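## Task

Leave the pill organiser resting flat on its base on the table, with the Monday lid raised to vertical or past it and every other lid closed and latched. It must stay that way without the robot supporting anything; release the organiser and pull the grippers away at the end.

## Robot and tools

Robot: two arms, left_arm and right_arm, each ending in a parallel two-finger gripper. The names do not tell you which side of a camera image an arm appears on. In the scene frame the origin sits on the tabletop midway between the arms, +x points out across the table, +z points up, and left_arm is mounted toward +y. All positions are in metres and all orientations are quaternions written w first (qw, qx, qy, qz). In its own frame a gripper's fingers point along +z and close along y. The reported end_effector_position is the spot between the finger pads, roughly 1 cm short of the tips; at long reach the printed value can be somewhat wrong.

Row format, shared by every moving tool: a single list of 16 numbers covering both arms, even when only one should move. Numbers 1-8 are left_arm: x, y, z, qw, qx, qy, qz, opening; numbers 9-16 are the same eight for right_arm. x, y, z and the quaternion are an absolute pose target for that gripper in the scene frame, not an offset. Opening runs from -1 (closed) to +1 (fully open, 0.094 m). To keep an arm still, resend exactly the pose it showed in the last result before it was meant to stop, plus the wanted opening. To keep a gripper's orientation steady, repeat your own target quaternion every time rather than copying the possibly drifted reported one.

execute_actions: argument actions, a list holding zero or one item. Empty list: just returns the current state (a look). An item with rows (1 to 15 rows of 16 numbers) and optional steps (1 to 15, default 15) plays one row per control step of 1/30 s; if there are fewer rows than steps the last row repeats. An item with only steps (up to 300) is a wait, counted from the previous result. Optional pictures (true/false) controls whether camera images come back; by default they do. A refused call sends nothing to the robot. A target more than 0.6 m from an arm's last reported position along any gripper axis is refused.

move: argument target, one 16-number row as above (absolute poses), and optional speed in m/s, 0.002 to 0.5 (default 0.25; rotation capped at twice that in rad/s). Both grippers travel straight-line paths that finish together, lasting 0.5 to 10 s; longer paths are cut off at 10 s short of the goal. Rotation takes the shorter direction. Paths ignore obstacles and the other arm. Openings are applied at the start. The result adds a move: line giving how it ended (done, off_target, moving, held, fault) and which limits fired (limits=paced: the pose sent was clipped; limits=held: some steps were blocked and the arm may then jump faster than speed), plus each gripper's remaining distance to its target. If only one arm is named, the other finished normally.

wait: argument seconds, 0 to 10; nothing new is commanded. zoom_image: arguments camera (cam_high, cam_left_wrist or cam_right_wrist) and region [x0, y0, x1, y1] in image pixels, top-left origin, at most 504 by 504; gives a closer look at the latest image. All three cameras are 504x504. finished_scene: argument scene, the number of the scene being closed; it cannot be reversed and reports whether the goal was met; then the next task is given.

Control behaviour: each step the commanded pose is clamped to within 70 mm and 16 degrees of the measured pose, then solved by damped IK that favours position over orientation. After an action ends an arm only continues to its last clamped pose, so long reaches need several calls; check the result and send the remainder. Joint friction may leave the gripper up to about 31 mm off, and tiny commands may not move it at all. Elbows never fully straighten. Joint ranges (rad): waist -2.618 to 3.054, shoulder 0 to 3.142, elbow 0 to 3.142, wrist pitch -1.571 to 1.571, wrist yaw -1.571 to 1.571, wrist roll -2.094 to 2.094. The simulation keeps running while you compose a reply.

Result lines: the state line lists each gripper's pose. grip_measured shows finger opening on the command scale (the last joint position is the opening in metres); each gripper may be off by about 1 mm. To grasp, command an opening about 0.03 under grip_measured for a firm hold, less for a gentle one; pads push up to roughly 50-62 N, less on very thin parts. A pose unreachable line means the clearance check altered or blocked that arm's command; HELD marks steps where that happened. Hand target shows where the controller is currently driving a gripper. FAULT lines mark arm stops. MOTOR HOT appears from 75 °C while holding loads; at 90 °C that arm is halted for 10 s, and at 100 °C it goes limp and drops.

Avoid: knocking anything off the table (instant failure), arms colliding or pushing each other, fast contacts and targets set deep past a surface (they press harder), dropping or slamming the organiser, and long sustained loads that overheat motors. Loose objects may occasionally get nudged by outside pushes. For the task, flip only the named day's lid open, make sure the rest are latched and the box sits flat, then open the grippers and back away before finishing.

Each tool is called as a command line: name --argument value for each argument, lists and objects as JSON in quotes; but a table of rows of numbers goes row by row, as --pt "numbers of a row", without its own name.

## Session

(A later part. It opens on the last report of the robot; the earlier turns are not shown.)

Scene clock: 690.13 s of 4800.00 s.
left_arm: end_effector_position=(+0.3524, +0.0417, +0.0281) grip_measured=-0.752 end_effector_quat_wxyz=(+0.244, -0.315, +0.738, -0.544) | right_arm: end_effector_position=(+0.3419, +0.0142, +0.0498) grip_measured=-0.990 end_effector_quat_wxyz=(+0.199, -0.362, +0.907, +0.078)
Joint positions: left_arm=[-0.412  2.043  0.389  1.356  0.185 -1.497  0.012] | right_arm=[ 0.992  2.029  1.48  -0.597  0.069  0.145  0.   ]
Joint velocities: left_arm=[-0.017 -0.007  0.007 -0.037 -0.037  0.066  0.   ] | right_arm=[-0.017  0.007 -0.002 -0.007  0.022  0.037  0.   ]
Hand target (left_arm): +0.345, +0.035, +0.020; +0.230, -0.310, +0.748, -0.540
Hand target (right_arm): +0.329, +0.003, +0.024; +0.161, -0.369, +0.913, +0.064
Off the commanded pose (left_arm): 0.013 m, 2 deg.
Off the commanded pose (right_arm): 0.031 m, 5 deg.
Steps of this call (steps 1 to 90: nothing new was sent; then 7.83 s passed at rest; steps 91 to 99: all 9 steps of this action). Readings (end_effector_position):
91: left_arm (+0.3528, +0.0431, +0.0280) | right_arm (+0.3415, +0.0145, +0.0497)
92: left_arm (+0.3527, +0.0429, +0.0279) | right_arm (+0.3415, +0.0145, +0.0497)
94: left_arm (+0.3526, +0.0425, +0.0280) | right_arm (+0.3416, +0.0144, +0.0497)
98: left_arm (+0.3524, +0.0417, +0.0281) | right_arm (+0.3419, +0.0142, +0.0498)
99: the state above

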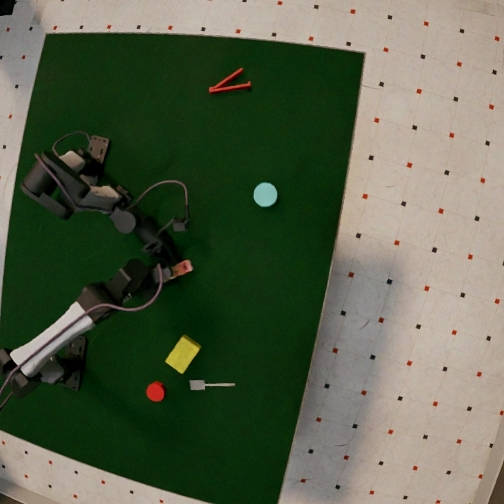

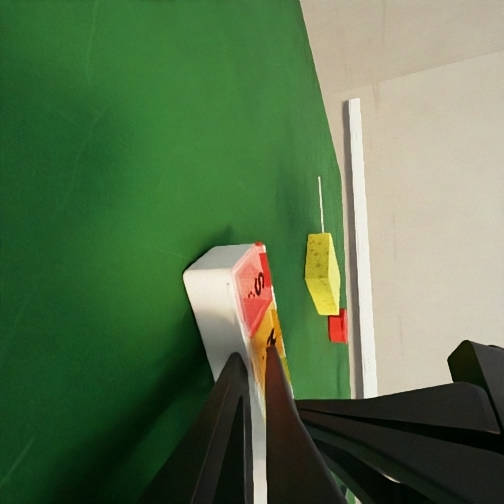

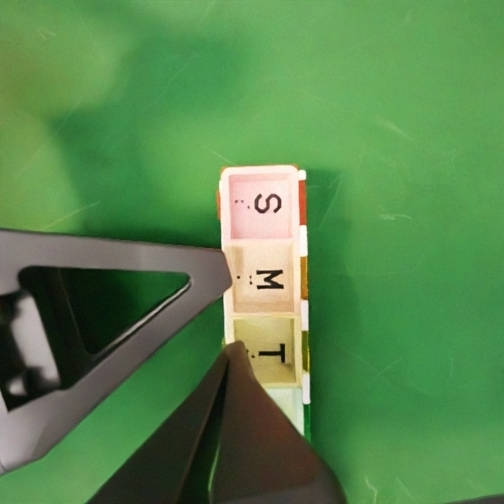

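execute_actions --actions '[{"rows":[[0.349,0.036,0.021,0.23,-0.31,0.747,-0.540,-0.85,0.329,0.003,0.023,0.161,-0.369,0.913,0.065,-1],[0.349,0.036,0.021,0.23,-0.31,0.747,-0.540,-0.85,0.329,0.003,0.023,0.161,-0.369,0.913,0.065,-1],[0.349,0.036,0.022,0.23,-0.31,0.747,-0.540,-0.85,0.329,0.003,0.023,0.161,-0.369,0.913,0.065,-1],[0.349,0.036,0.022,0.23,-0.31,0.747,-0.540,-0.92,0.329,0.003,0.023,0.161,-0.369,0.913,0.065,-1],[0.349,0.036,0.023,0.23,-0.31,0.747,-0.540,-0.92,0.329,0.003,0.023,0.161,-0.369,0.913,0.065,-1],[0.349,0.036,0.023,0.23,-0.31,0.747,-0.540,-0.92,0.329,0.003,0.023,0.161,-0.369,0.913,0.065,-1],[0.349,0.036,0.024,0.23,-0.31,0.747,-0.540,-1,0.329,0.003,0.023,0.161,-0.369,0.913,0.065,-1]],"steps":12}]'

zoom_image --camera "cam_right_wrist" --region '[120, 150, 340, 370]'

Scene clock: 703.57 s of 4800.00 s.
left_arm: end_effector_position=(+0.3526, +0.0422, +0.0274) grip_measured=-0.980 end_effector_quat_wxyz=(+0.243, -0.320, +0.737, -0.543) | right_arm: end_effector_position=(+0.3426, +0.0142, +0.0502) grip_measured=-0.990 end_effector_quat_wxyz=(+0.200, -0.362, +0.907, +0.077)
Joint positions: left_arm=[-0.412  2.043  0.389  1.353  0.18  -1.504  0.001] | right_arm=[ 0.992  2.029  1.48  -0.595  0.073  0.145  0.   ]
Joint velocities: left_arm=[ 0.022 -0.012 -0.012  0.081 -0.051 -0.022  0.   ] | right_arm=[-0.002 -0.012 -0.007 -0.066  0.007  0.022  0.   ]
Hand target (left_arm): +0.349, +0.036, +0.024; +0.230, -0.310, +0.747, -0.541
Hand target (right_arm): +0.329, +0.003, +0.023; +0.161, -0.369, +0.913, +0.064
Off the commanded pose (left_arm): 0.008 m, 2 deg.
Off the commanded pose (right_arm): 0.032 m, 5 deg.
Steps of this call (steps 1 to 90: nothing new was sent; then 10.03 s passed at rest; steps 91 to 102: all 12 steps of this action). Readings (end_effector_position):
91: left_arm (+0.3524, +0.0417, +0.0281) | right_arm (+0.3419, +0.0141, +0.0498)
92: left_arm (+0.3524, +0.0417, +0.0281) | right_arm (+0.3420, +0.0141, +0.0498)
94: left_arm (+0.3524, +0.0418, +0.0277) | right_arm (+0.3421, +0.0139, +0.0498)
98: left_arm (+0.3526, +0.0421, +0.0275) | right_arm (+0.3425, +0.0142, +0.0501)
102: the state above

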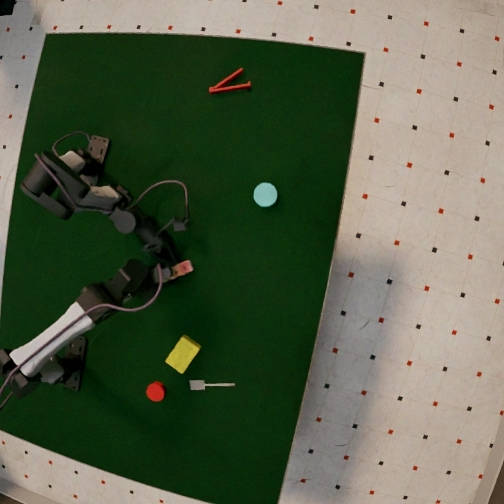

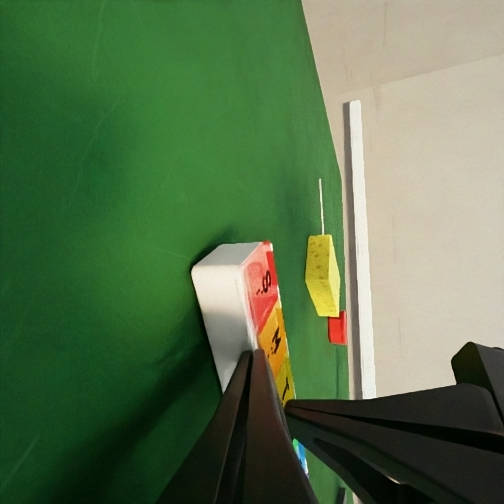

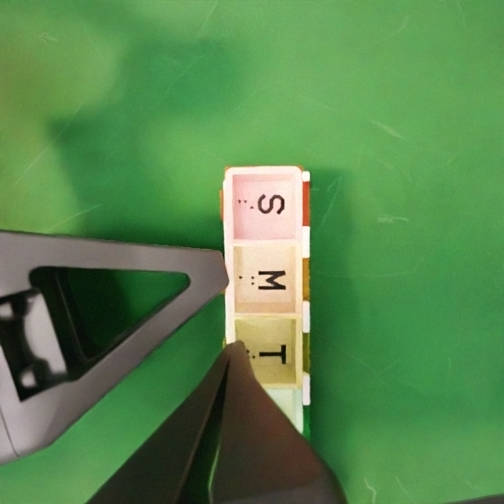

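Region (120, 150, 340, 370) of cam_right_wrist's 504x504 image, scaled by 2.291, with more detail than that image has.

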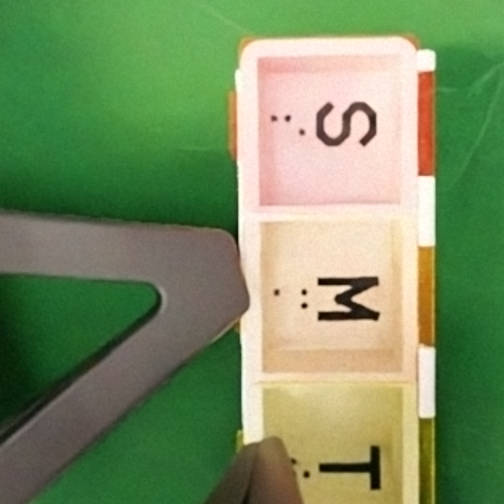

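execute_actions --actions '[{"rows":[[0.351,0.039,0.026,0.23,-0.31,0.747,-0.540,-1,0.329,0.003,0.022,0.161,-0.369,0.913,0.065,-1],[0.351,0.039,0.028,0.23,-0.31,0.747,-0.540,-1,0.329,0.003,0.022,0.161,-0.369,0.913,0.065,-1],[0.351,0.039,0.030,0.23,-0.31,0.747,-0.540,-1,0.329,0.003,0.022,0.161,-0.369,0.913,0.065,-1],[0.351,0.039,0.032,0.23,-0.31,0.747,-0.540,-1,0.329,0.003,0.022,0.161,-0.369,0.913,0.065,-1],[0.352,0.039,0.034,0.23,-0.31,0.747,-0.540,-1,0.329,0.003,0.022,0.161,-0.369,0.913,0.065,-1],[0.352,0.039,0.035,0.23,-0.31,0.747,-0.540,-1,0.329,0.003,0.022,0.161,-0.369,0.913,0.065,-1],[0.352,0.039,0.036,0.23,-0.31,0.747,-0.540,-1,0.329,0.003,0.022,0.161,-0.369,0.913,0.065,-1],[0.352,0.039,0.037,0.23,-0.31,0.747,-0.540,-1,0.329,0.003,0.022,0.161,-0.369,0.913,0.065,-1],[0.352,0.039,0.038,0.23,-0.31,0.747,-0.540,-1,0.329,0.003,0.022,0.161,-0.369,0.913,0.065,-1],[0.352,0.039,0.039,0.23,-0.31,0.747,-0.540,-1,0.329,0.003,0.022,0.161,-0.369,0.913,0.065,-1],[0.352,0.039,0.040,0.23,-0.31,0.747,-0.540,-1,0.329,0.003,0.022,0.161,-0.369,0.913,0.065,-1],[0.352,0.039,0.041,0.23,-0.31,0.747,-0.540,-1,0.329,0.003,0.022,0.161,-0.369,0.913,0.065,-1],[0.352,0.039,0.042,0.23,-0.31,0.747,-0.540,-1,0.329,0.003,0.022,0.161,-0.369,0.913,0.065,-1]],"steps":15}]'

zoom_image --camera "cam_left_wrist" --region '[170, 290, 330, 450]'

Scene clock: 716.67 s of 4800.00 s.
left_arm: end_effector_position=(+0.3493, +0.0439, +0.0280) grip_measured=-0.991 end_effector_quat_wxyz=(+0.231, -0.324, +0.752, -0.526) | right_arm: end_effector_position=(+0.3409, +0.0152, +0.0494) grip_measured=-0.990 end_effector_quat_wxyz=(+0.197, -0.363, +0.907, +0.081)
Joint positions: left_arm=[-0.41   1.964  0.389  1.221  0.186 -1.495  0.   ] | right_arm=[ 0.992  2.029  1.478 -0.594  0.061  0.145  0.   ]
Joint velocities: left_arm=[-0.002 -0.071  0.012 -0.168  0.022  0.037 -0.001] | right_arm=[ 0.017 -0.002  0.002 -0.037 -0.066  0.007  0.   ]
Hand target (left_arm): +0.352, +0.039, +0.042; +0.231, -0.310, +0.747, -0.541
Hand target (right_arm): +0.329, +0.003, +0.022; +0.161, -0.369, +0.913, +0.064
Off the commanded pose (left_arm): 0.015 m, 2 deg.
Off the commanded pose (right_arm): 0.032 m, 5 deg.
Steps of this call (steps 1 to 90: nothing new was sent; then 9.60 s passed at rest; steps 91 to 105: all 15 steps of this action). Readings (end_effector_position):
91: left_arm (+0.3527, +0.0423, +0.0273) | right_arm (+0.3427, +0.0142, +0.0502)
92: left_arm (+0.3526, +0.0423, +0.0276) | right_arm (+0.3427, +0.0142, +0.0502)
94: left_arm (+0.3521, +0.0426, +0.0271) | right_arm (+0.3426, +0.0142, +0.0501)
98: left_arm (+0.3508, +0.0426, +0.0278) | right_arm (+0.3419, +0.0144, +0.0494)
105: the state above

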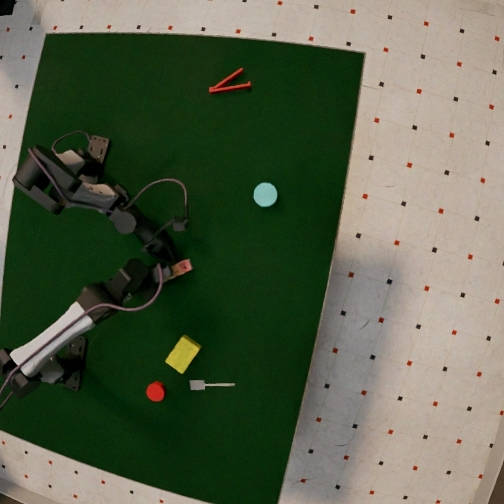

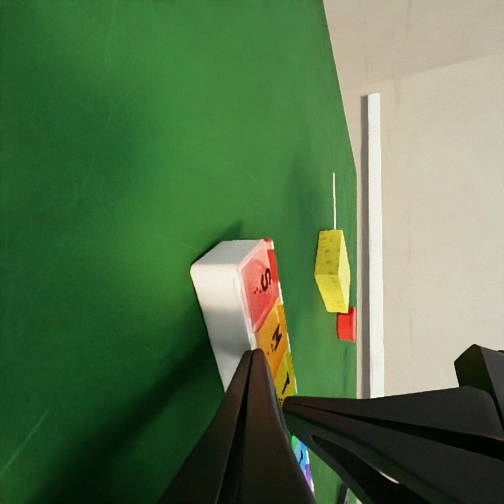

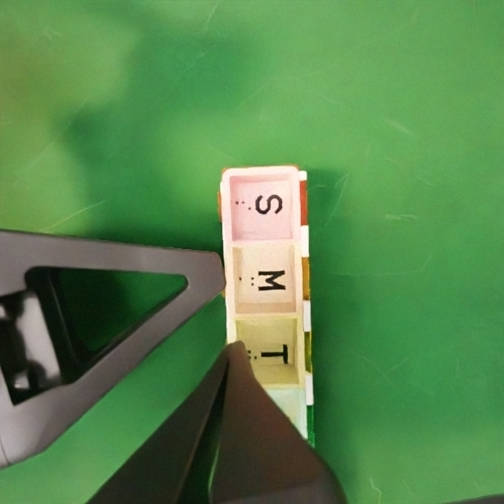

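Region (170, 290, 330, 450) of cam_left_wrist's 504x504 image, scaled by 3.150, with more detail than that image has.

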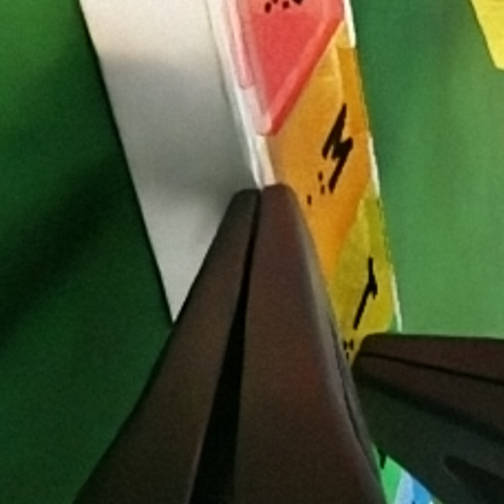

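execute_actions --actions '[{"rows":[[0.349,0.042,0.040,0.23,-0.31,0.747,-0.540,-0.8,0.329,0.003,0.024,0.161,-0.369,0.913,0.065,-1],[0.346,0.045,0.036,0.23,-0.31,0.747,-0.540,-0.8,0.329,0.003,0.024,0.161,-0.369,0.913,0.065,-1],[0.343,0.048,0.032,0.23,-0.31,0.747,-0.540,-0.8,0.329,0.003,0.024,0.161,-0.369,0.913,0.065,-1],[0.340,0.050,0.028,0.23,-0.31,0.747,-0.540,-0.8,0.329,0.003,0.024,0.161,-0.369,0.913,0.065,-1],[0.338,0.050,0.024,0.23,-0.31,0.747,-0.540,-0.8,0.329,0.003,0.024,0.161,-0.369,0.913,0.065,-1],[0.338,0.050,0.020,0.23,-0.31,0.747,-0.540,-0.8,0.329,0.003,0.024,0.161,-0.369,0.913,0.065,-1],[0.338,0.050,0.016,0.23,-0.31,0.747,-0.540,-0.8,0.329,0.003,0.024,0.161,-0.369,0.913,0.065,-1],[0.338,0.050,0.013,0.23,-0.31,0.747,-0.540,-0.8,0.329,0.003,0.024,0.161,-0.369,0.913,0.065,-1],[0.338,0.050,0.010,0.23,-0.31,0.747,-0.540,-0.8,0.329,0.003,0.024,0.161,-0.369,0.913,0.065,-1],[0.338,0.050,0.008,0.23,-0.31,0.747,-0.540,-0.8,0.329,0.003,0.024,0.161,-0.369,0.913,0.065,-1]],"steps":15}]'

Scene clock: 741.10 s of 4800.00 s.
left_arm: end_effector_position=(+0.3448, +0.0422, +0.0314) grip_measured=-0.802 end_effector_quat_wxyz=(+0.243, -0.299, +0.732, -0.562) | right_arm: end_effector_position=(+0.3407, +0.0154, +0.0494) grip_measured=-0.990 end_effector_quat_wxyz=(+0.197, -0.363, +0.907, +0.082)
Joint positions: left_arm=[-0.405  2.076  0.359  1.458  0.223 -1.493  0.009] | right_arm=[ 0.992  2.029  1.478 -0.594  0.06   0.145  0.   ]
Joint velocities: left_arm=[-0.007  0.11   0.002  0.139  0.007  0.007 -0.001] | right_arm=[-0.007 -0.002 -0.012  0.037 -0.007 -0.007  0.001]
Hand target (left_arm): +0.337, +0.050, +0.009; +0.230, -0.310, +0.748, -0.540
Hand target (right_arm): +0.329, +0.003, +0.024; +0.161, -0.369, +0.913, +0.065
Off the commanded pose (left_arm): 0.026 m, 4 deg.
Off the commanded pose (right_arm): 0.031 m, 5 deg.
Steps of this call (steps 1 to 90: nothing new was sent; then 20.93 s passed at rest; steps 91 to 105: all 15 steps of this action). Readings (end_effector_position):
91: left_arm (+0.3490, +0.0440, +0.0280) | right_arm (+0.3407, +0.0154, +0.0494)
92: left_arm (+0.3486, +0.0432, +0.0289) | right_arm (+0.3407, +0.0154, +0.0494)
94: left_arm (+0.3472, +0.0432, +0.0315) | right_arm (+0.3407, +0.0154, +0.0494)
98: left_arm (+0.3429, +0.0450, +0.0276) | right_arm (+0.3407, +0.0154, +0.0494)
105: the state above

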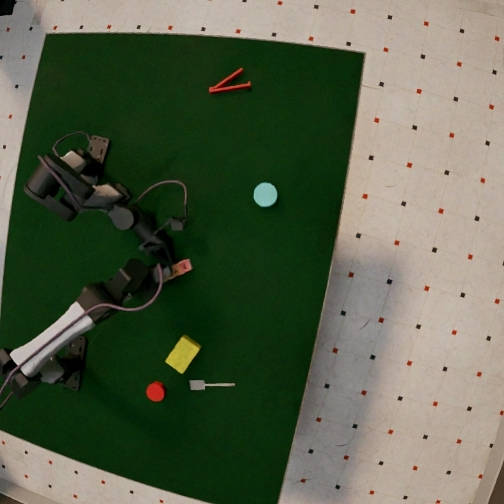

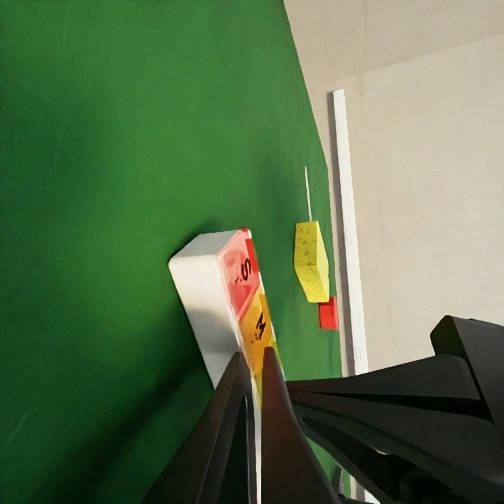

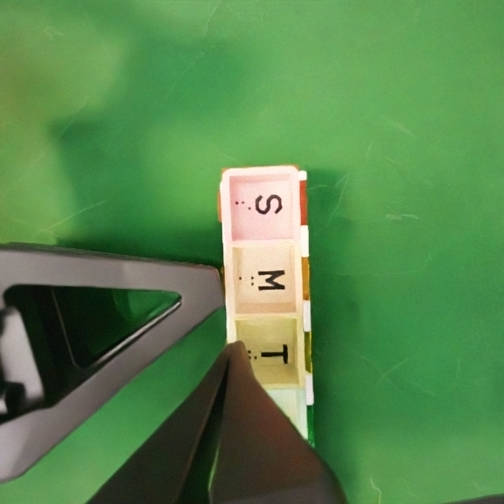

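execute_actions --actions '[{"rows":[[0.345,0.042,0.016,0.23,-0.31,0.747,-0.540,-0.7,0.329,0.003,0.024,0.161,-0.369,0.913,0.065,-1],[0.347,0.041,0.016,0.23,-0.31,0.747,-0.540,-0.7,0.329,0.003,0.024,0.161,-0.369,0.913,0.065,-1],[0.348,0.040,0.016,0.23,-0.31,0.747,-0.540,-0.7,0.329,0.003,0.024,0.161,-0.369,0.913,0.065,-1],[0.349,0.039,0.016,0.23,-0.31,0.747,-0.540,-0.7,0.329,0.003,0.024,0.161,-0.369,0.913,0.065,-1],[0.350,0.038,0.016,0.23,-0.31,0.747,-0.540,-0.7,0.329,0.003,0.024,0.161,-0.369,0.913,0.065,-1],[0.351,0.037,0.016,0.23,-0.31,0.747,-0.540,-0.7,0.329,0.003,0.024,0.161,-0.369,0.913,0.065,-1]],"steps":11}]'

zoom_image --camera "cam_right_wrist" --region '[120, 150, 340, 370]'

zoom_image --camera "cam_left_wrist" --region '[170, 290, 330, 450]'

Scene clock: 762.47 s of 4800.00 s.
left_arm: end_effector_position=(+0.3499, +0.0389, +0.0317) grip_measured=-0.702 end_effector_quat_wxyz=(+0.243, -0.299, +0.731, -0.564) | right_arm: end_effector_position=(+0.3424, +0.0143, +0.0496) grip_measured=-0.990 end_effector_quat_wxyz=(+0.200, -0.362, +0.907, +0.077)
Joint positions: left_arm=[-0.405  2.084  0.383  1.446  0.224 -1.495  0.014] | right_arm=[ 0.992  2.029  1.478 -0.592  0.071  0.145  0.   ]
Joint velocities: left_arm=[ 0.002  0.012  0.007 -0.051  0.022  0.007  0.   ] | right_arm=[-0.007 -0.017 -0.002  0.022  0.022 -0.022  0.   ]
Hand target (left_arm): +0.350, +0.038, +0.017; +0.230, -0.310, +0.747, -0.542
Hand target (right_arm): +0.329, +0.003, +0.024; +0.161, -0.369, +0.913, +0.065
Off the commanded pose (left_arm): 0.016 m, 4 deg.
Off the commanded pose (right_arm): 0.031 m, 5 deg.
Steps of this call (steps 1 to 90: nothing new was sent; then 18.00 s passed at rest; steps 91 to 101: all 11 steps of this action). Readings (end_effector_position):
91: left_arm (+0.3449, +0.0419, +0.0320) | right_arm (+0.3407, +0.0154, +0.0494)
92: left_arm (+0.3451, +0.0418, +0.0320) | right_arm (+0.3407, +0.0154, +0.0494)
94: left_arm (+0.3466, +0.0409, +0.0321) | right_arm (+0.3407, +0.0154, +0.0494)
98: left_arm (+0.3493, +0.0393, +0.0318) | right_arm (+0.3420, +0.0145, +0.0495)
101: the state above

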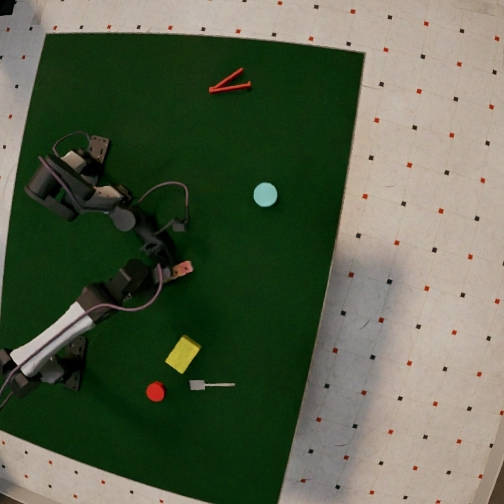

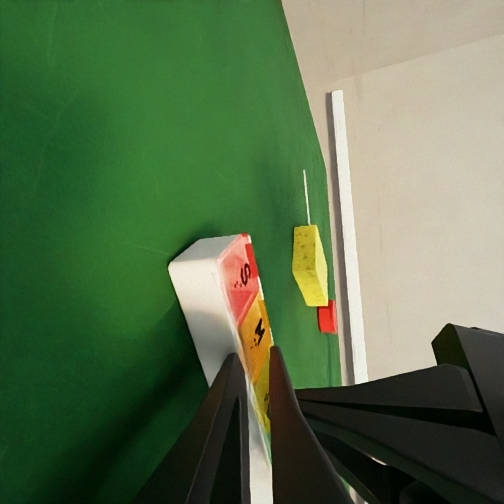

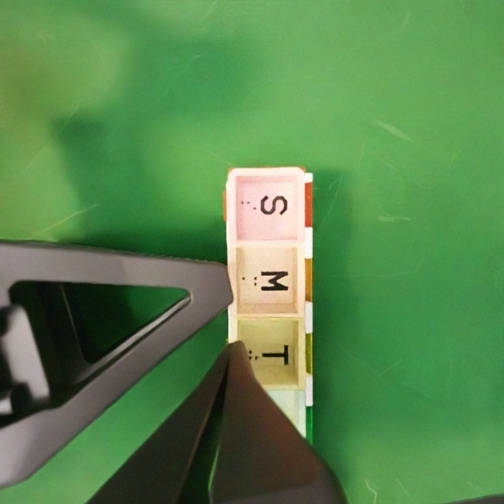

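Region (120, 150, 340, 370) of cam_right_wrist's 504x504 image, scaled by 2.291, with more detail than that image has.

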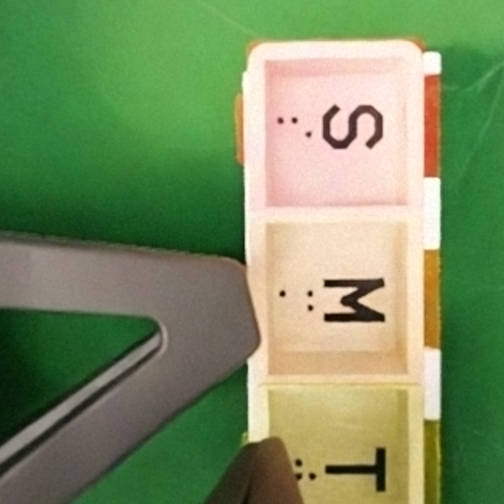

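Region (170, 290, 330, 450) of cam_left_wrist's 504x504 image, scaled by 3.150, with more detail than that image has.

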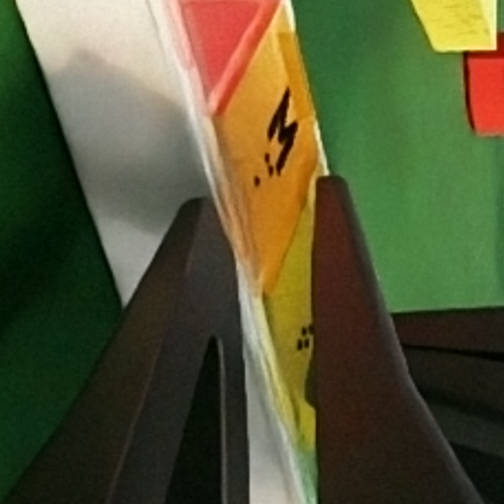

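execute_actions --actions '[{"rows":[[0.349,0.039,0.016,0.23,-0.31,0.747,-0.540,-0.7,0.331,0.003,0.040,0.161,-0.369,0.913,0.065,-1],[0.349,0.039,0.016,0.23,-0.31,0.747,-0.540,-0.7,0.332,0.003,0.055,0.161,-0.369,0.913,0.065,-1],[0.349,0.039,0.016,0.23,-0.31,0.747,-0.540,-0.7,0.332,0.003,0.060,0.161,-0.369,0.913,0.065,-1],[0.349,0.039,0.016,0.23,-0.31,0.747,-0.540,-0.7,0.332,0.003,0.060,0.161,-0.369,0.913,0.065,-1],[0.349,0.039,0.016,0.23,-0.31,0.747,-0.540,-0.7,0.332,0.003,0.060,0.161,-0.369,0.913,0.065,-1],[0.349,0.039,0.016,0.23,-0.31,0.747,-0.540,-0.7,0.332,0.003,0.060,0.161,-0.369,0.913,0.065,-1],[0.349,0.039,0.016,0.23,-0.31,0.747,-0.540,-0.7,0.333,0.0,0.060,0.161,-0.369,0.913,0.065,-1],[0.349,0.039,0.016,0.23,-0.31,0.747,-0.540,-0.7,0.334,-0.003,0.060,0.161,-0.369,0.913,0.065,-1],[0.349,0.039,0.016,0.23,-0.31,0.747,-0.540,-0.7,0.335,-0.005,0.060,0.161,-0.369,0.913,0.065,-1]],"steps":14}]'

Scene clock: 784.90 s of 4800.00 s.
left_arm: end_effector_position=(+0.3500, +0.0388, +0.0317) grip_measured=-0.702 end_effector_quat_wxyz=(+0.242, -0.299, +0.731, -0.564) | right_arm: end_effector_position=(+0.3352, -0.0022, +0.0499) grip_measured=-0.990 end_effector_quat_wxyz=(+0.161, -0.366, +0.915, +0.060)
Joint positions: left_arm=[-0.405  2.084  0.383  1.445  0.224 -1.495  0.014] | right_arm=[ 0.978  2.028  1.511 -0.713  0.057  0.134  0.   ]
Joint velocities: left_arm=[-0.002  0.002 -0.012  0.037  0.022  0.081 -0.   ] | right_arm=[-0.051 -0.007  0.002 -0.125  0.022 -0.022 -0.   ]
Hand target (left_arm): +0.348, +0.040, +0.016; +0.230, -0.310, +0.747, -0.541
Hand target (right_arm): +0.335, -0.005, +0.059; +0.161, -0.369, +0.913, +0.064
Off the commanded pose (left_arm): 0.016 m, 4 deg.
Off the commanded pose (right_arm): 0.010 m, 1 deg.
Steps of this call (steps 1 to 90: nothing new was sent; then 18.97 s passed at rest; steps 91 to 104: all 14 steps of this action). Readings (end_effector_position):
91: left_arm (+0.3500, +0.0388, +0.0317) | right_arm (+0.3424, +0.0140, +0.0495)
92: left_arm (+0.3500, +0.0388, +0.0317) | right_arm (+0.3422, +0.0140, +0.0510)
94: left_arm (+0.3500, +0.0388, +0.0317) | right_arm (+0.3387, +0.0107, +0.0520)
98: left_arm (+0.3500, +0.0388, +0.0317) | right_arm (+0.3344, +0.0059, +0.0521)
104: the state above

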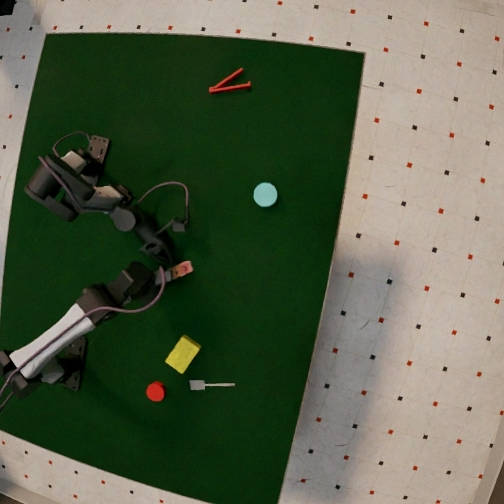

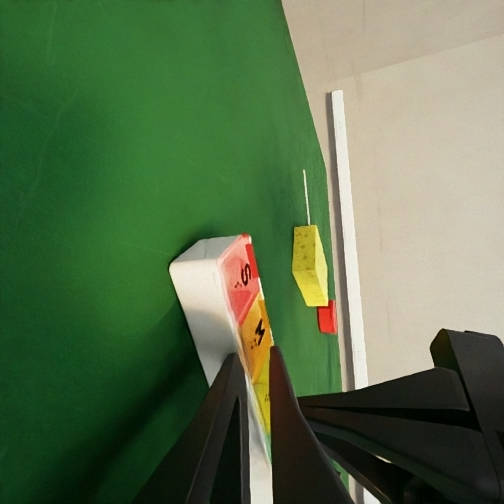

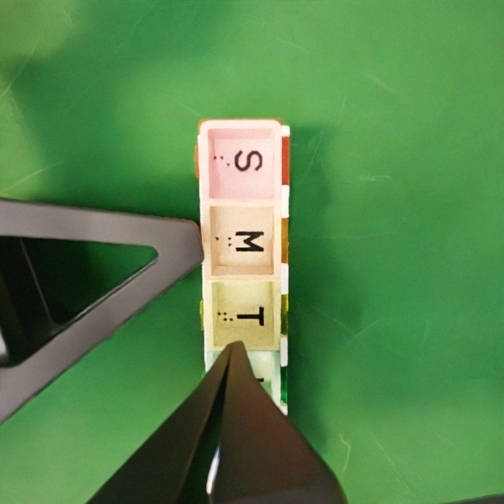

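execute_actions --actions '[{"rows":[[0.349,0.039,0.016,0.23,-0.31,0.747,-0.540,-0.7,0.336,-0.001,0.052,0.161,-0.369,0.913,0.065,-1],[0.349,0.039,0.016,0.23,-0.31,0.747,-0.540,-0.7,0.336,-0.001,0.047,0.161,-0.369,0.913,0.065,-1],[0.349,0.039,0.016,0.23,-0.31,0.747,-0.540,-0.7,0.336,-0.001,0.042,0.161,-0.369,0.913,0.065,-1],[0.349,0.039,0.016,0.23,-0.31,0.747,-0.540,-0.7,0.335,-0.001,0.038,0.161,-0.369,0.913,0.065,-1],[0.349,0.039,0.016,0.23,-0.31,0.747,-0.540,-0.7,0.335,-0.001,0.034,0.161,-0.369,0.913,0.065,-1],[0.349,0.039,0.016,0.23,-0.31,0.747,-0.540,-0.7,0.335,-0.001,0.030,0.161,-0.369,0.913,0.065,-1],[0.349,0.039,0.016,0.23,-0.31,0.747,-0.540,-0.7,0.335,-0.001,0.027,0.161,-0.369,0.913,0.065,-1],[0.349,0.039,0.016,0.23,-0.31,0.747,-0.540,-0.7,0.335,-0.001,0.025,0.161,-0.369,0.913,0.065,-1]],"steps":14}]'

Scene clock: 796.43 s of 4800.00 s.
left_arm: end_effector_position=(+0.3501, +0.0389, +0.0316) grip_measured=-0.702 end_effector_quat_wxyz=(+0.242, -0.300, +0.730, -0.564) | right_arm: end_effector_position=(+0.3403, +0.0040, +0.0484) grip_measured=-0.990 end_effector_quat_wxyz=(+0.179, -0.365, +0.911, +0.070)
Joint positions: left_arm=[-0.405  2.084  0.383  1.445  0.223 -1.497  0.014] | right_arm=[ 0.977  2.028  1.49  -0.651  0.056  0.13   0.   ]
Joint velocities: left_arm=[-0.007 -0.017 -0.007  0.051  0.007 -0.007 -0.   ] | right_arm=[ 0.002  0.002 -0.007  0.125  0.037 -0.051 -0.001]
Hand target (left_arm): +0.348, +0.040, +0.017; +0.230, -0.310, +0.747, -0.541
Hand target (right_arm): +0.335, -0.001, +0.026; +0.161, -0.369, +0.913, +0.065
Off the commanded pose (left_arm): 0.016 m, 4 deg.
Off the commanded pose (right_arm): 0.025 m, 2 deg.
Steps of this call (steps 1 to 90: nothing new was sent; then 8.07 s passed at rest; steps 91 to 104: all 14 steps of this action). Readings (end_effector_position):
91: left_arm (+0.3500, +0.0388, +0.0317) | right_arm (+0.3344, -0.0033, +0.0495)
92: left_arm (+0.3500, +0.0388, +0.0317) | right_arm (+0.3344, -0.0032, +0.0495)
94: left_arm (+0.3500, +0.0388, +0.0317) | right_arm (+0.3352, -0.0022, +0.0493)
98: left_arm (+0.3500, +0.0388, +0.0317) | right_arm (+0.3372, +0.0004, +0.0478)
104: the state above

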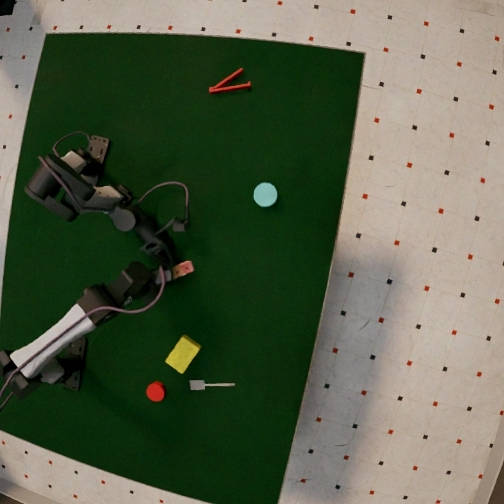

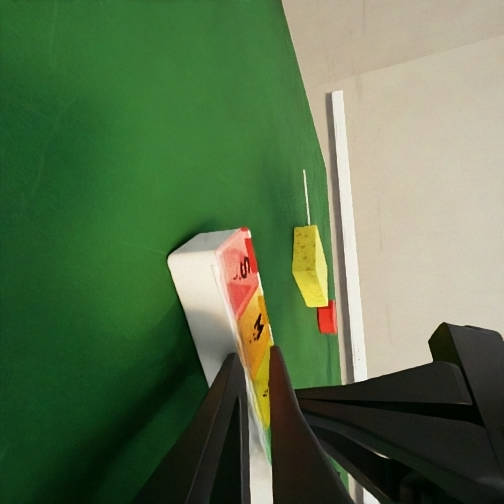

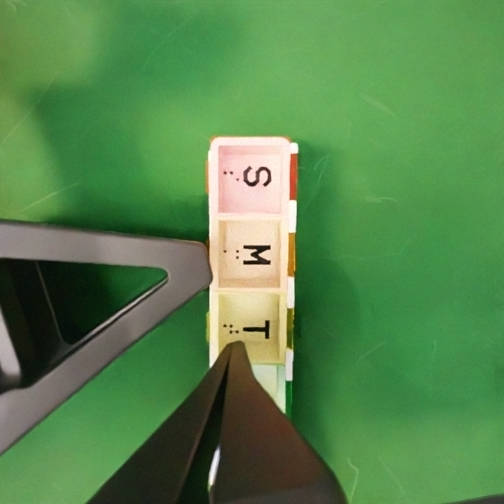

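zoom_image --camera "cam_right_wrist" --region '[120, 130, 340, 350]'

Region (120, 130, 340, 350) of cam_right_wrist's 504x504 image, scaled by 2.291, with more detail than that image has.

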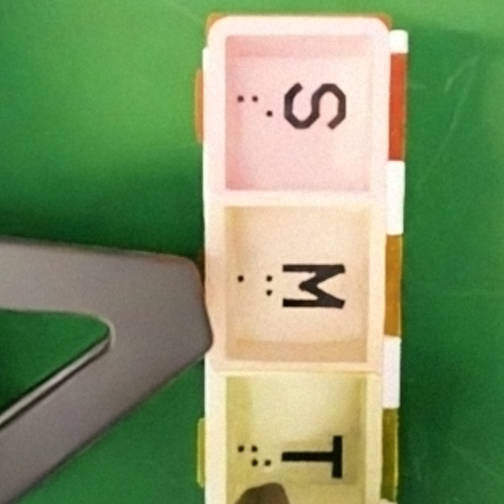

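execute_actions --actions '[{"rows":[[0.350,0.041,0.016,0.23,-0.31,0.747,-0.540,-0.7,0.335,-0.001,0.025,0.161,-0.369,0.913,0.065,-1],[0.351,0.043,0.016,0.23,-0.31,0.747,-0.540,-0.7,0.335,-0.001,0.025,0.161,-0.369,0.913,0.065,-1],[0.352,0.044,0.016,0.23,-0.31,0.747,-0.540,-0.7,0.335,-0.001,0.025,0.161,-0.369,0.913,0.065,-1],[0.352,0.045,0.016,0.23,-0.31,0.747,-0.540,-0.7,0.335,-0.001,0.025,0.161,-0.369,0.913,0.065,-1],[0.353,0.046,0.016,0.23,-0.31,0.747,-0.540,-0.7,0.335,-0.001,0.025,0.161,-0.369,0.913,0.065,-1]],"steps":9}]'

zoom_image --camera "cam_right_wrist" --region '[120, 130, 340, 350]'

Scene clock: 816.03 s of 4800.00 s.
left_arm: end_effector_position=(+0.3514, +0.0413, +0.0315) grip_measured=-0.702 end_effector_quat_wxyz=(+0.240, -0.300, +0.730, -0.565) | right_arm: end_effector_position=(+0.3424, +0.0064, +0.0488) grip_measured=-0.990 end_effector_quat_wxyz=(+0.185, -0.364, +0.910, +0.073)
Joint positions: left_arm=[-0.391  2.084  0.383  1.444  0.239 -1.497  0.014] | right_arm=[ 0.977  2.028  1.486 -0.631  0.057  0.13   0.   ]
Joint velocities: left_arm=[ 0.017 -0.017  0.007 -0.007  0.022 -0.007 -0.001] | right_arm=[-0.012 -0.002  0.002  0.022  0.022  0.007  0.001]
Hand target (left_arm): +0.352, +0.046, +0.017; +0.230, -0.310, +0.746, -0.542
Hand target (right_arm): +0.335, -0.001, +0.025; +0.161, -0.369, +0.913, +0.065
Off the commanded pose (left_arm): 0.016 m, 4 deg.
Off the commanded pose (right_arm): 0.026 m, 3 deg.
Steps of this call (steps 1 to 90: nothing new was sent; then 16.30 s passed at rest; steps 91 to 99: all 9 steps of this action). Readings (end_effector_position):
91: left_arm (+0.3502, +0.0390, +0.0316) | right_arm (+0.3412, +0.0049, +0.0485)
92: left_arm (+0.3502, +0.0390, +0.0316) | right_arm (+0.3412, +0.0049, +0.0485)
94: left_arm (+0.3503, +0.0393, +0.0317) | right_arm (+0.3414, +0.0051, +0.0486)
98: left_arm (+0.3514, +0.0413, +0.0315) | right_arm (+0.3425, +0.0065, +0.0492)
99: the state above

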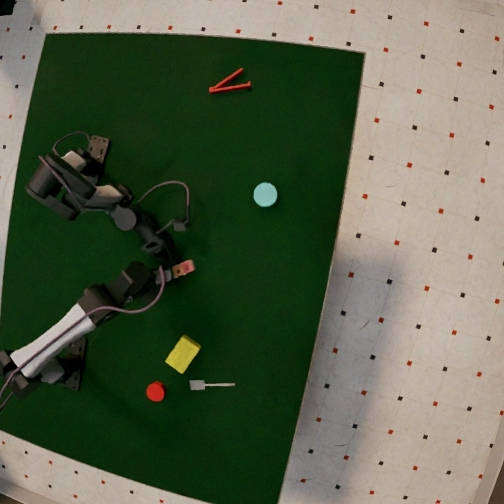

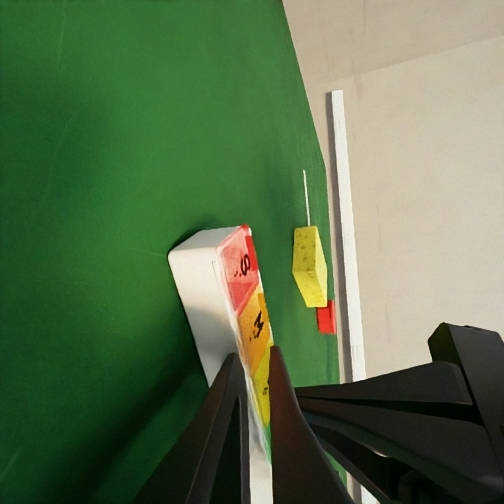

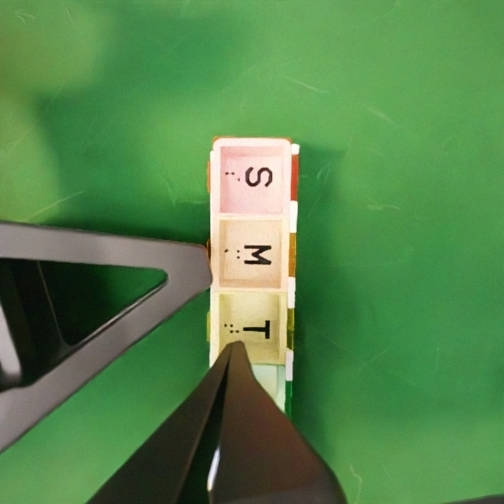

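Region (120, 130, 340, 350) of cam_right_wrist's 504x504 image, scaled by 2.291, with more detail than that image has.

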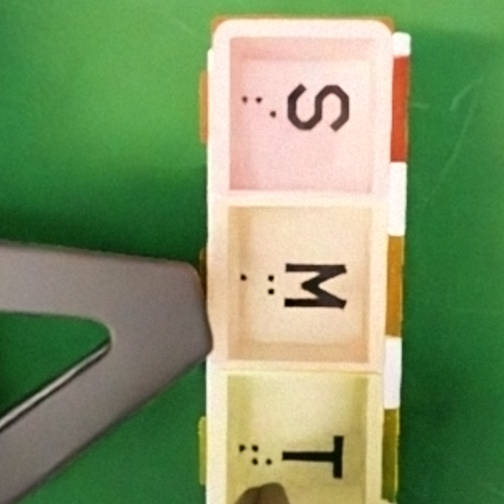

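execute_actions --actions '[{"rows":[[0.351,0.048,0.018,0.23,-0.31,0.747,-0.540,-0.65,0.335,-0.001,0.027,0.161,-0.369,0.913,0.065,-1],[0.349,0.051,0.018,0.23,-0.31,0.747,-0.540,-0.65,0.335,-0.001,0.027,0.161,-0.369,0.913,0.065,-1],[0.347,0.054,0.018,0.23,-0.31,0.747,-0.540,-0.65,0.335,-0.001,0.027,0.161,-0.369,0.913,0.065,-1],[0.346,0.057,0.018,0.23,-0.31,0.747,-0.540,-0.65,0.335,-0.001,0.027,0.161,-0.369,0.913,0.065,-1],[0.345,0.059,0.018,0.23,-0.31,0.747,-0.540,-0.65,0.335,-0.001,0.027,0.161,-0.369,0.913,0.065,-1],[0.345,0.060,0.018,0.23,-0.31,0.747,-0.540,-0.65,0.335,-0.001,0.027,0.161,-0.369,0.913,0.065,-1]],"steps":12}]'

Scene clock: 831.00 s of 4800.00 s.
left_arm: end_effector_position=(+0.3519, +0.0520, +0.0310) grip_measured=-0.653 end_effector_quat_wxyz=(+0.240, -0.303, +0.731, -0.562) | right_arm: end_effector_position=(+0.3425, +0.0065, +0.0489) grip_measured=-0.990 end_effector_quat_wxyz=(+0.186, -0.364, +0.910, +0.073)
Joint positions: left_arm=[-0.356  2.074  0.364  1.444  0.268 -1.488  0.016] | right_arm=[ 0.977  2.028  1.486 -0.631  0.057  0.13   0.   ]
Joint velocities: left_arm=[-0.012  0.007 -0.007  0.051  0.051  0.037 -0.001] | right_arm=[ 0.002 -0.022  0.002 -0.081 -0.022 -0.007  0.   ]
Hand target (left_arm): +0.344, +0.060, +0.018; +0.230, -0.311, +0.747, -0.541
Hand target (right_arm): +0.335, -0.001, +0.027; +0.161, -0.369, +0.913, +0.065
Off the commanded pose (left_arm): 0.017 m, 3 deg.
Off the commanded pose (right_arm): 0.024 m, 3 deg.
Steps of this call (steps 1 to 90: nothing new was sent; then 11.57 s passed at rest; steps 91 to 102: all 12 steps of this action). Readings (end_effector_position):
91: left_arm (+0.3512, +0.0413, +0.0315) | right_arm (+0.3425, +0.0065, +0.0489)
92: left_arm (+0.3513, +0.0414, +0.0315) | right_arm (+0.3425, +0.0065, +0.0489)
94: left_arm (+0.3518, +0.0430, +0.0313) | right_arm (+0.3425, +0.0065, +0.0489)
98: left_arm (+0.3522, +0.0511, +0.0311) | right_arm (+0.3425, +0.0065, +0.0489)
102: the state above

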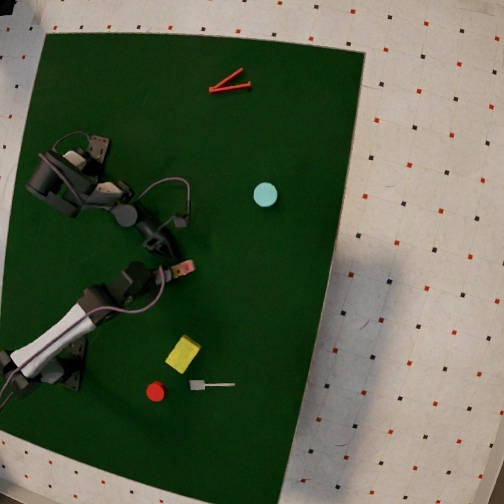

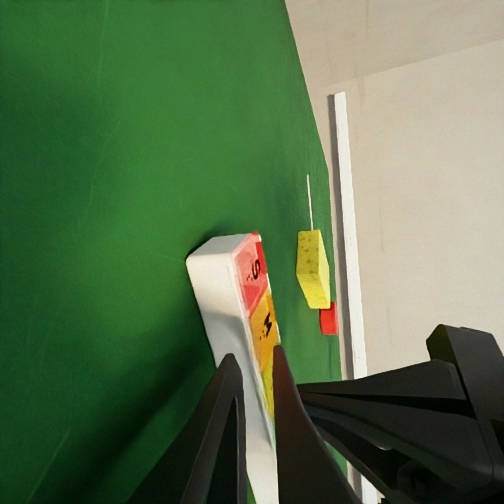

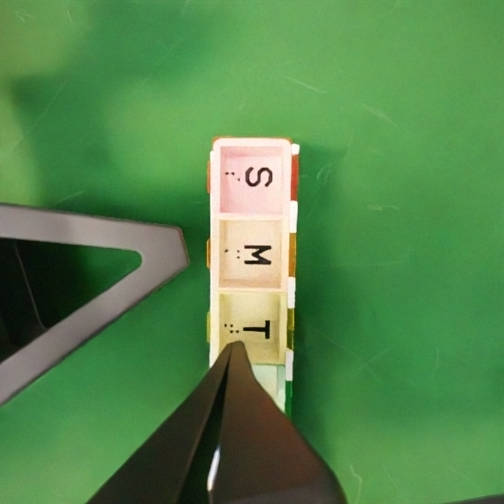

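execute_actions --actions '[{"rows":[[0.348,0.056,0.017,0.23,-0.31,0.747,-0.540,-0.65,0.335,-0.001,0.027,0.161,-0.369,0.913,0.065,-1],[0.350,0.053,0.017,0.23,-0.31,0.747,-0.540,-0.65,0.335,-0.001,0.027,0.161,-0.369,0.913,0.065,-1],[0.352,0.051,0.017,0.23,-0.31,0.747,-0.540,-0.65,0.335,-0.001,0.027,0.161,-0.369,0.913,0.065,-1],[0.353,0.049,0.017,0.23,-0.31,0.747,-0.540,-0.65,0.335,-0.001,0.027,0.161,-0.369,0.913,0.065,-1],[0.354,0.048,0.017,0.23,-0.31,0.747,-0.540,-0.65,0.335,-0.001,0.027,0.161,-0.369,0.913,0.065,-1],[0.355,0.047,0.017,0.23,-0.31,0.747,-0.540,-0.65,0.335,-0.001,0.027,0.161,-0.369,0.913,0.065,-1],[0.356,0.046,0.017,0.23,-0.31,0.747,-0.540,-0.65,0.335,-0.001,0.027,0.161,-0.369,0.913,0.065,-1],[0.357,0.045,0.017,0.23,-0.31,0.747,-0.540,-0.65,0.335,-0.001,0.027,0.161,-0.369,0.913,0.065,-1]],"steps":13}]'

zoom_image --camera "cam_right_wrist" --region '[120, 130, 340, 350]'

Scene clock: 842.13 s of 4800.00 s.
left_arm: end_effector_position=(+0.3575, +0.0475, +0.0309) grip_measured=-0.653 end_effector_quat_wxyz=(+0.240, -0.302, +0.733, -0.560) | right_arm: end_effector_position=(+0.3425, +0.0065, +0.0489) grip_measured=-0.990 end_effector_quat_wxyz=(+0.186, -0.364, +0.910, +0.073)
Joint positions: left_arm=[-0.361  2.074  0.394  1.411  0.264 -1.485  0.016] | right_arm=[ 0.977  2.028  1.486 -0.631  0.057  0.13   0.   ]
Joint velocities: left_arm=[ 0.017  0.002  0.017 -0.037  0.022 -0.051  0.   ] | right_arm=[ 0.002 -0.017  0.002  0.022  0.022 -0.007  0.001]
Hand target (left_arm): +0.356, +0.046, +0.018; +0.230, -0.310, +0.747, -0.541
Hand target (right_arm): +0.335, -0.001, +0.027; +0.161, -0.369, +0.913, +0.065
Off the commanded pose (left_arm): 0.014 m, 3 deg.
Off the commanded pose (right_arm): 0.024 m, 3 deg.
Steps of this call (steps 1 to 90: nothing new was sent; then 7.70 s passed at rest; steps 91 to 103: all 13 steps of this action). Readings (end_effector_position):
91: left_arm (+0.3517, +0.0518, +0.0310) | right_arm (+0.3425, +0.0065, +0.0489)
92: left_arm (+0.3517, +0.0518, +0.0310) | right_arm (+0.3425, +0.0065, +0.0489)
94: left_arm (+0.3520, +0.0516, +0.0311) | right_arm (+0.3425, +0.0065, +0.0489)
98: left_arm (+0.3556, +0.0495, +0.0313) | right_arm (+0.3425, +0.0065, +0.0489)
103: the state above

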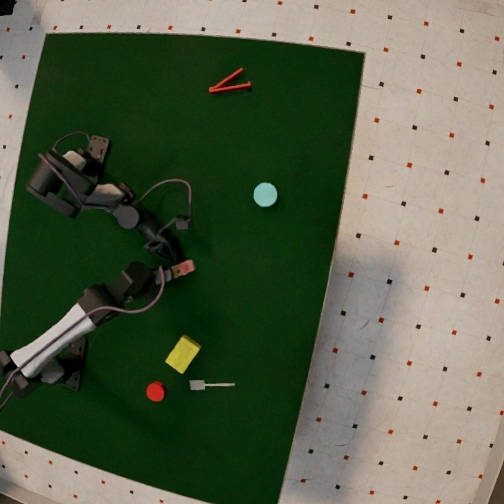

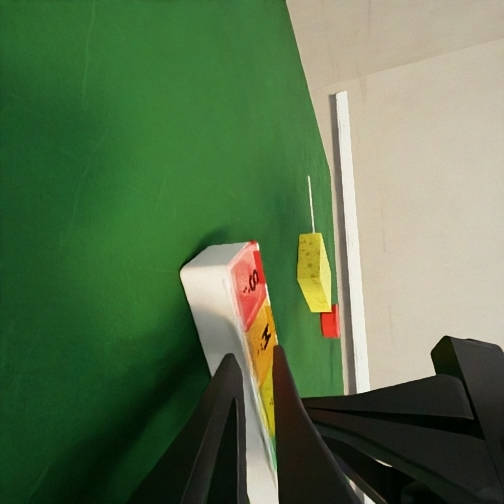

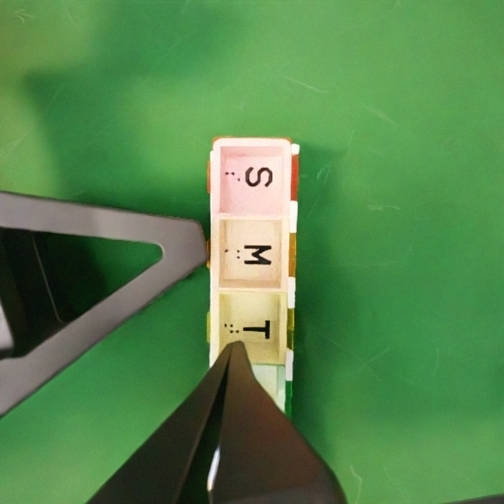

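Region (120, 130, 340, 350) of cam_right_wrist's 504x504 image, scaled by 2.291, with more detail than that image has.

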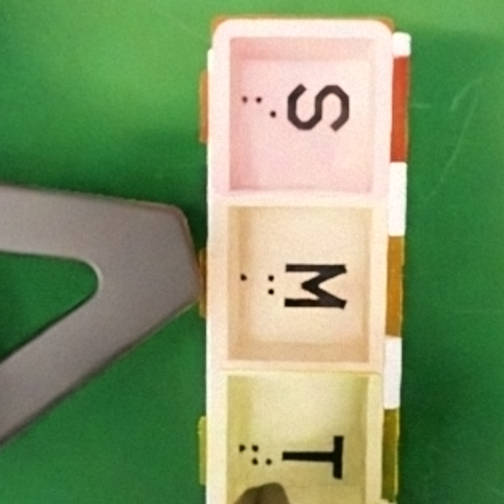

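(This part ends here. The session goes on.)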